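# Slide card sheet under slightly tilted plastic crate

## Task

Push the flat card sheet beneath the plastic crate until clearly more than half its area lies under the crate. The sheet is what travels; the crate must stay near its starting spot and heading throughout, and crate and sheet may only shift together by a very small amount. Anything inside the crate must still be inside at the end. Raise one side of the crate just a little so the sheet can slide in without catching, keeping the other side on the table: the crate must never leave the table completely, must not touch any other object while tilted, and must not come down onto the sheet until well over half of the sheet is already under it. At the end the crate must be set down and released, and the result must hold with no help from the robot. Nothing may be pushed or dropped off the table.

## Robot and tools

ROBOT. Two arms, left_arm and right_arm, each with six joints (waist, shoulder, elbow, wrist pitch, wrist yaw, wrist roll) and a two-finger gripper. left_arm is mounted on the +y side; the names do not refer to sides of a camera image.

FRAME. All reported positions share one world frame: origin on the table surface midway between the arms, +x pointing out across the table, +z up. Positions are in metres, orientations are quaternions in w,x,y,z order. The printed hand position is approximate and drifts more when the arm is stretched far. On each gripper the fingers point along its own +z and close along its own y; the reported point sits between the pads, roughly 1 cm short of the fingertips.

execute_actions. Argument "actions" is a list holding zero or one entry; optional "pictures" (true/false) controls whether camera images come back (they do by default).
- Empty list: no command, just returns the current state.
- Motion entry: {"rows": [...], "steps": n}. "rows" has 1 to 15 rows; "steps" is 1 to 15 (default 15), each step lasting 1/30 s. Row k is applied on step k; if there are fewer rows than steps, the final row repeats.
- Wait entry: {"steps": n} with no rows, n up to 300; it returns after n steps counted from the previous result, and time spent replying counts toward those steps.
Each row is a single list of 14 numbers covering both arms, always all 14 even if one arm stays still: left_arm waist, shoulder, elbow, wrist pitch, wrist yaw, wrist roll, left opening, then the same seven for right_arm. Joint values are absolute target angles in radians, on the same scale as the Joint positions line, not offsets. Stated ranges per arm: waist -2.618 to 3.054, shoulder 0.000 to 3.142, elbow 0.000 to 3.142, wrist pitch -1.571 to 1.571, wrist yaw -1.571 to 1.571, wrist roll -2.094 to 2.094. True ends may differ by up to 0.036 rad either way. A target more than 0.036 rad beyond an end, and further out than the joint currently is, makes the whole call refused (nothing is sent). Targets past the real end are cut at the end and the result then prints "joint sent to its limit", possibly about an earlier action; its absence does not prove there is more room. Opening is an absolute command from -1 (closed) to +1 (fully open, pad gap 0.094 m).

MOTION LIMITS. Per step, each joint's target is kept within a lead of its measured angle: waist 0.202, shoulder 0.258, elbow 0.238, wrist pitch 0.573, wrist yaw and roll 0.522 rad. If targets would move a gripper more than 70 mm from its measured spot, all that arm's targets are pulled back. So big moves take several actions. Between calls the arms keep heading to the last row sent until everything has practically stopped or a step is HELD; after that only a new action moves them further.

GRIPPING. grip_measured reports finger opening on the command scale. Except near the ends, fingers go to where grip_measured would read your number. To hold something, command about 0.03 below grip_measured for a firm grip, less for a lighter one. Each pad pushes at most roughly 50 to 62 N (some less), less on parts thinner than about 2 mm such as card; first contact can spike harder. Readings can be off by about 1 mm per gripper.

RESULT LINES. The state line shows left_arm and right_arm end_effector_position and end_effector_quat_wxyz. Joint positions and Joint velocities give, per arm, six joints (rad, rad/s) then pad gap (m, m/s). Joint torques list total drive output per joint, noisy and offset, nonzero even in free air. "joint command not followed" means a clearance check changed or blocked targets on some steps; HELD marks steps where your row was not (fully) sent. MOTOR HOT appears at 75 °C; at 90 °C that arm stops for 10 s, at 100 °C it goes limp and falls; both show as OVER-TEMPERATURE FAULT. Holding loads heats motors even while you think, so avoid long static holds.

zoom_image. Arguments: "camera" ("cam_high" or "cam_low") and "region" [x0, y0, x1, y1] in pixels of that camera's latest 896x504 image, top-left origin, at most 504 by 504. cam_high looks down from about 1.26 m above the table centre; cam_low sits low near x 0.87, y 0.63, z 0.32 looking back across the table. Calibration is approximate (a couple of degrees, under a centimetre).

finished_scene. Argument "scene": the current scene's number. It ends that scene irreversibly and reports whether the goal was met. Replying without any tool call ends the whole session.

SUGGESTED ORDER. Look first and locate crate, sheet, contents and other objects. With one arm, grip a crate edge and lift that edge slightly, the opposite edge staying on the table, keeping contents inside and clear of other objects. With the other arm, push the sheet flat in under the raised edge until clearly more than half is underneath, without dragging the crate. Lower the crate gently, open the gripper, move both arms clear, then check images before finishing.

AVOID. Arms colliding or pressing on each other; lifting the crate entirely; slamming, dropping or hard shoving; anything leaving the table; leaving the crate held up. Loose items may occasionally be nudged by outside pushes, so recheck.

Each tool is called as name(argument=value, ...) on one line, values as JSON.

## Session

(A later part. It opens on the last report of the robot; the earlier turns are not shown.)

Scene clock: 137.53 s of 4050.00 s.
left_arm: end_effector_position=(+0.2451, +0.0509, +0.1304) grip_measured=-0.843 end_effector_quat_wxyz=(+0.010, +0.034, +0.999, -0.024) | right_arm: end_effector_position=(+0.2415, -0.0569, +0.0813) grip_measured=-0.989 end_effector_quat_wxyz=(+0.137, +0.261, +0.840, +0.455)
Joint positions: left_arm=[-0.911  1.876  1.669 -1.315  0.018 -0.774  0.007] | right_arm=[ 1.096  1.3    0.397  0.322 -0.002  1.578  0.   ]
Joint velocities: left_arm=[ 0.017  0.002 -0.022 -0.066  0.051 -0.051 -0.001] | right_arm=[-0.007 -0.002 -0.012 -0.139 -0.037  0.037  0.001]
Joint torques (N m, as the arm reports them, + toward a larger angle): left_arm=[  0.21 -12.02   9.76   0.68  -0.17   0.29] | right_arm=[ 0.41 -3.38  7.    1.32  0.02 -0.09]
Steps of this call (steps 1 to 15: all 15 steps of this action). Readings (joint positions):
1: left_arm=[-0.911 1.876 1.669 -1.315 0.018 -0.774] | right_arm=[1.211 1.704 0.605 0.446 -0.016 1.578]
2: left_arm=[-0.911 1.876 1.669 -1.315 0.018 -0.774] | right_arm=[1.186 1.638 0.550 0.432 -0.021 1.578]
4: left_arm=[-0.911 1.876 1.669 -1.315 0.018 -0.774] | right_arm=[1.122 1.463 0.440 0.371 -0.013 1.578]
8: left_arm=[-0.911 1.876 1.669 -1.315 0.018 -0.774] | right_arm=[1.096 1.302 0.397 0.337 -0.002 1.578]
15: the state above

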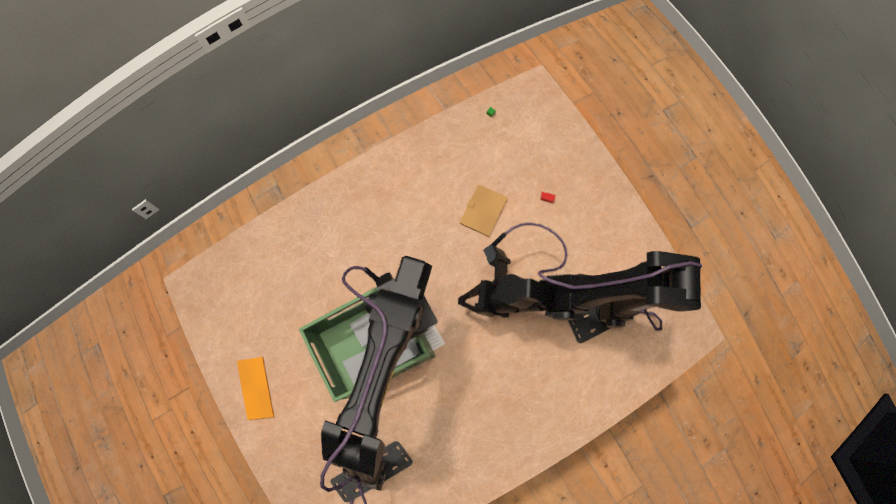

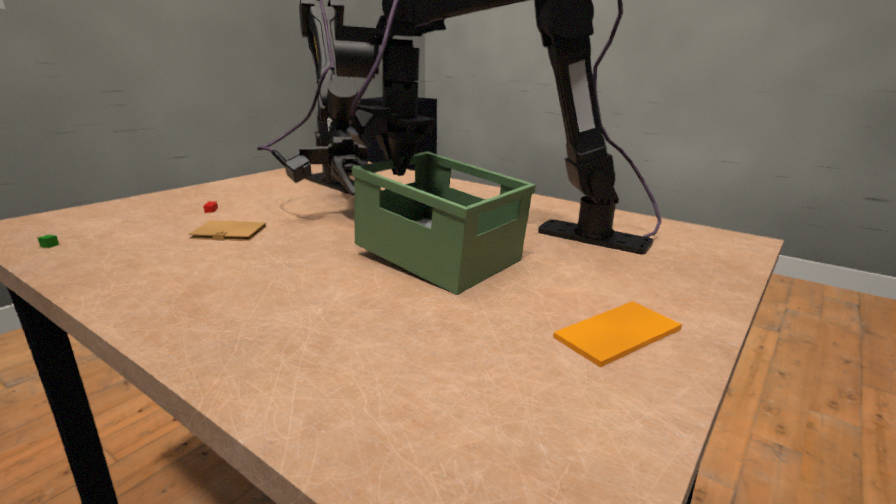

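Lower, release, lift.

execute_actions(actions=[{"rows":[[-0.91,1.85,1.70,-1.3,0,-0.77,-1,1.1,1.3,0.4,0.3,0,1.57,-1],[-0.91,1.86,1.70,-1.3,0,-0.77,-1,1.1,1.3,0.4,0.3,0,1.57,-1],[-0.91,1.87,1.70,-1.3,0,-0.77,-1,1.1,1.3,0.4,0.3,0,1.57,-1],[-0.91,1.88,1.70,-1.3,0,-0.77,-1,1.1,1.3,0.4,0.3,0,1.57,-1],[-0.91,1.885,1.70,-1.3,0,-0.77,-1,1.1,1.3,0.4,0.3,0,1.57,-1],[-0.91,1.89,1.70,-1.3,0,-0.77,-1,1.1,1.3,0.4,0.3,0,1.57,-1],[-0.91,1.895,1.70,-1.3,0,-0.77,-1,1.1,1.3,0.4,0.3,0,1.57,-1],[-0.91,1.9,1.70,-1.3,0,-0.77,-1,1.1,1.3,0.4,0.3,0,1.57,-1],[-0.91,1.905,1.70,-1.3,0,-0.77,-1,1.1,1.3,0.4,0.3,0,1.57,-1],[-0.91,1.91,1.70,-1.3,0,-0.77,-1,1.1,1.3,0.4,0.3,0,1.57,-1],[-0.91,1.915,1.70,-1.3,0,-0.77,-1,1.1,1.3,0.4,0.3,0,1.57,-1],[-0.91,1.92,1.70,-1.3,0,-0.77,-1,1.1,1.3,0.4,0.3,0,1.57,-1],[-0.91,1.93,1.70,-1.3,0,-0.77,-1,1.1,1.3,0.4,0.3,0,1.57,-1]]}], pictures=false)

execute_actions(actions=[{"steps":15}], pictures=false)

execute_actions(actions=[{"rows":[[-0.91,1.93,1.70,-1.3,0,-0.77,0,1.1,1.3,0.4,0.3,0,1.57,-1]]}], pictures=false)

execute_actions(actions=[{"rows":[[-0.91,1.92,1.90,-1.5,0,-0.77,0,1.1,1.3,0.4,0.3,0,1.57,-1]]}])

finished_scene(scene=1)

Scene clock: 152.50 s of 4050.00 s.
left_arm: end_effector_position=(+0.2478, +0.0434, +0.1106) grip_measured=-0.843 end_effector_quat_wxyz=(-0.003, +0.031, +0.999, -0.016) | right_arm: end_effector_position=(+0.2412, -0.0573, +0.0805) grip_measured=-0.989 end_effector_quat_wxyz=(+0.137, +0.261, +0.841, +0.453)
Joint positions: left_arm=[-0.915  1.936  1.67  -1.287  0.027 -0.782  0.007] | right_arm=[ 1.096  1.3    0.397  0.319 -0.002  1.578  0.   ]
Joint velocities: left_arm=[-0.022 -0.012 -0.002  0.007 -0.037 -0.066 -0.   ] | right_arm=[ 0.012 -0.007 -0.017  0.081  0.037  0.007  0.001]
Joint torques (N m, as the arm reports them, + toward a larger angle): left_arm=[ 0.44 -8.21  9.64  0.23 -0.2   0.15] | right_arm=[ 0.41 -3.39  6.99  1.3   0.02 -0.09]
Steps of this call (steps 1 to 15: the robot went on to your last target; steps 16 to 90: nothing new was sent; then 11.47 s passed at rest; steps 91 to 105: all 15 steps of this action). Readings (joint positions):
91: left_arm=[-0.911 1.876 1.669 -1.315 0.018 -0.774] | right_arm=[1.096 1.300 0.397 0.319 -0.002 1.578]
92: left_arm=[-0.911 1.878 1.669 -1.315 0.018 -0.774] | right_arm=[1.096 1.300 0.397 0.319 -0.002 1.578]
94: left_arm=[-0.911 1.885 1.669 -1.312 0.022 -0.774] | right_arm=[1.096 1.300 0.397 0.319 -0.002 1.578]
98: left_arm=[-0.913 1.908 1.669 -1.296 0.031 -0.778] | right_arm=[1.096 1.300 0.397 0.319 -0.002 1.578]
105: the state above

Scene clock: 153.00 s of 4050.00 s.
left_arm: end_effector_position=(+0.2480, +0.0434, +0.1106) grip_measured=-0.843 end_effector_quat_wxyz=(-0.003, +0.031, +0.999, -0.016) | right_arm: end_effector_position=(+0.2412, -0.0573, +0.0805) grip_measured=-0.989 end_effector_quat_wxyz=(+0.137, +0.261, +0.841, +0.453)
Joint positions: left_arm=[-0.915  1.936  1.67  -1.286  0.026 -0.782  0.007] | right_arm=[ 1.096  1.3    0.397  0.319 -0.002  1.578  0.   ]
Joint velocities: left_arm=[-0.017  0.007 -0.002  0.007 -0.007  0.007 -0.   ] | right_arm=[ 0.017  0.002 -0.007 -0.022 -0.007  0.081  0.   ]
Joint torques (N m, as the arm reports them, + toward a larger angle): left_arm=[ 0.41 -8.21  9.6   0.25 -0.25  0.16] | right_arm=[ 0.43 -3.38  6.99  1.31  0.02 -0.09]
Steps of this call (steps 1 to 15: the robot went on to your last target). Readings (joint positions):
1: left_arm=[-0.915 1.936 1.670 -1.286 0.027 -0.782] | right_arm=[1.096 1.300 0.397 0.319 -0.002 1.578]
2: left_arm=[-0.915 1.936 1.670 -1.286 0.026 -0.782] | right_arm=[1.096 1.300 0.397 0.319 -0.002 1.578]
4: left_arm=[-0.915 1.936 1.670 -1.286 0.026 -0.782] | right_arm=[1.096 1.300 0.397 0.319 -0.002 1.578]
8: left_arm=[-0.915 1.936 1.670 -1.286 0.026 -0.782] | right_arm=[1.096 1.300 0.397 0.319 -0.002 1.578]
15: the state above
All arms were judged still, so your last target was given up. Only a new action makes them travel on or press farther. Fingers that are still opening or closing keep moving.

Scene clock: 153.50 s of 4050.00 s.
left_arm: end_effector_position=(+0.2491, +0.0463, +0.1105) grip_measured=-0.002 end_effector_quat_wxyz=(+0.000, +0.032, +0.999, -0.009) | right_arm: end_effector_position=(+0.2412, -0.0573, +0.0805) grip_measured=-0.989 end_effector_quat_wxyz=(+0.137, +0.261, +0.841, +0.453)
Joint positions: left_arm=[-0.915  1.936  1.67  -1.292  0.012 -0.781  0.047] | right_arm=[ 1.096  1.3    0.397  0.319 -0.002  1.578  0.   ]
Joint velocities: left_arm=[-0.002 -0.027  0.002  0.007  0.007 -0.022  0.   ] | right_arm=[-0.002  0.017  0.007  0.066 -0.11   0.066  0.001]
Joint torques (N m, as the arm reports them, + toward a larger angle): left_arm=[ 0.44 -8.21  9.58  0.28 -0.12  0.14] | right_arm=[ 0.42 -3.38  6.99  1.31  0.02 -0.09]
Steps of this call (steps 1 to 15: all 15 steps of this action). Readings (joint positions):
1: left_arm=[-0.915 1.936 1.670 -1.288 0.025 -0.782] | right_arm=[1.096 1.300 0.397 0.319 -0.002 1.578]
2: left_arm=[-0.915 1.936 1.670 -1.289 0.021 -0.782] | right_arm=[1.096 1.300 0.397 0.319 -0.002 1.578]
4: left_arm=[-0.915 1.936 1.670 -1.290 0.018 -0.782] | right_arm=[1.096 1.300 0.397 0.319 -0.002 1.578]
8: left_arm=[-0.915 1.936 1.670 -1.292 0.014 -0.781] | right_arm=[1.096 1.300 0.397 0.319 -0.002 1.578]
15: the state above

Scene clock: 154.00 s of 4050.00 s.
left_arm: end_effector_position=(+0.2495, +0.0459, +0.1679) grip_measured=-0.002 end_effector_quat_wxyz=(+0.011, +0.032, +0.999, -0.020) | right_arm: end_effector_position=(+0.2412, -0.0573, +0.0805) grip_measured=-0.989 end_effector_quat_wxyz=(+0.137, +0.261, +0.841, +0.453)
Joint positions: left_arm=[-0.915  1.926  1.886 -1.486  0.011 -0.78   0.047] | right_arm=[ 1.096  1.3    0.397  0.319 -0.002  1.578  0.   ]
Joint velocities: left_arm=[ 0.002 -0.007 -0.017 -0.037 -0.022  0.066  0.001] | right_arm=[ 0.017  0.007 -0.007  0.037  0.066 -0.022 -0.   ]
Joint torques (N m, as the arm reports them, + toward a larger angle): left_arm=[ 0.42 -8.13  7.97  0.37 -0.11  0.14] | right_arm=[ 0.41 -3.38  6.98  1.31  0.02 -0.09]
Steps of this call (steps 1 to 15: all 15 steps of this action). Readings (joint positions):
1: left_arm=[-0.915 1.945 1.709 -1.337 0.012 -0.780] | right_arm=[1.096 1.300 0.397 0.319 -0.002 1.578]
2: left_arm=[-0.915 1.958 1.764 -1.379 0.012 -0.780] | right_arm=[1.096 1.300 0.397 0.319 -0.002 1.578]
4: left_arm=[-0.915 1.954 1.843 -1.408 0.012 -0.780] | right_arm=[1.096 1.300 0.397 0.319 -0.002 1.578]
8: left_arm=[-0.915 1.927 1.886 -1.448 0.011 -0.780] | right_arm=[1.096 1.300 0.397 0.319 -0.002 1.578]
15: the state above

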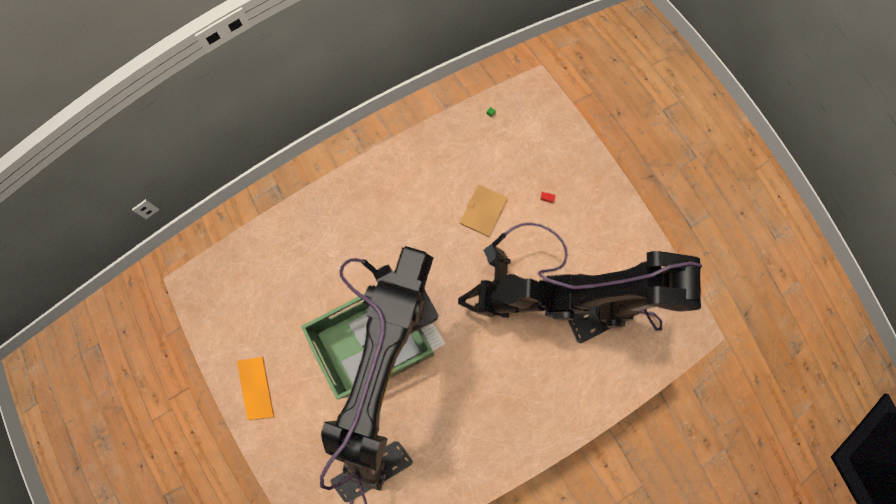

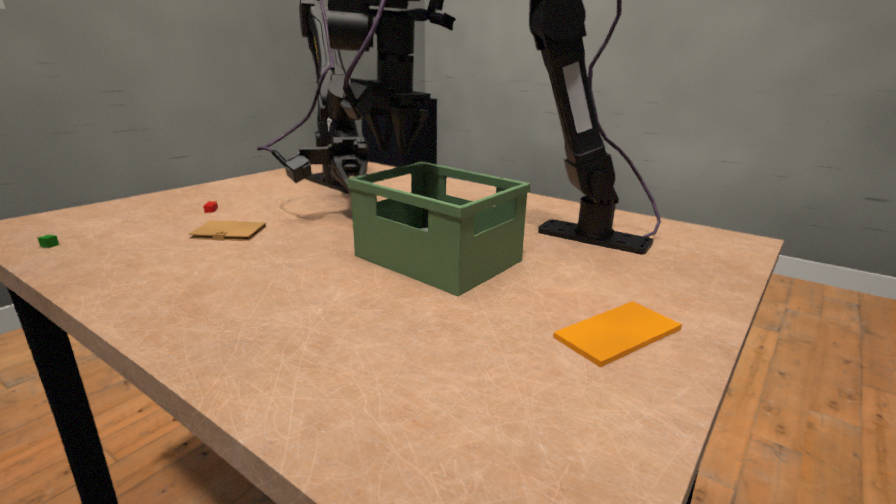

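The scene is finished: the task was done.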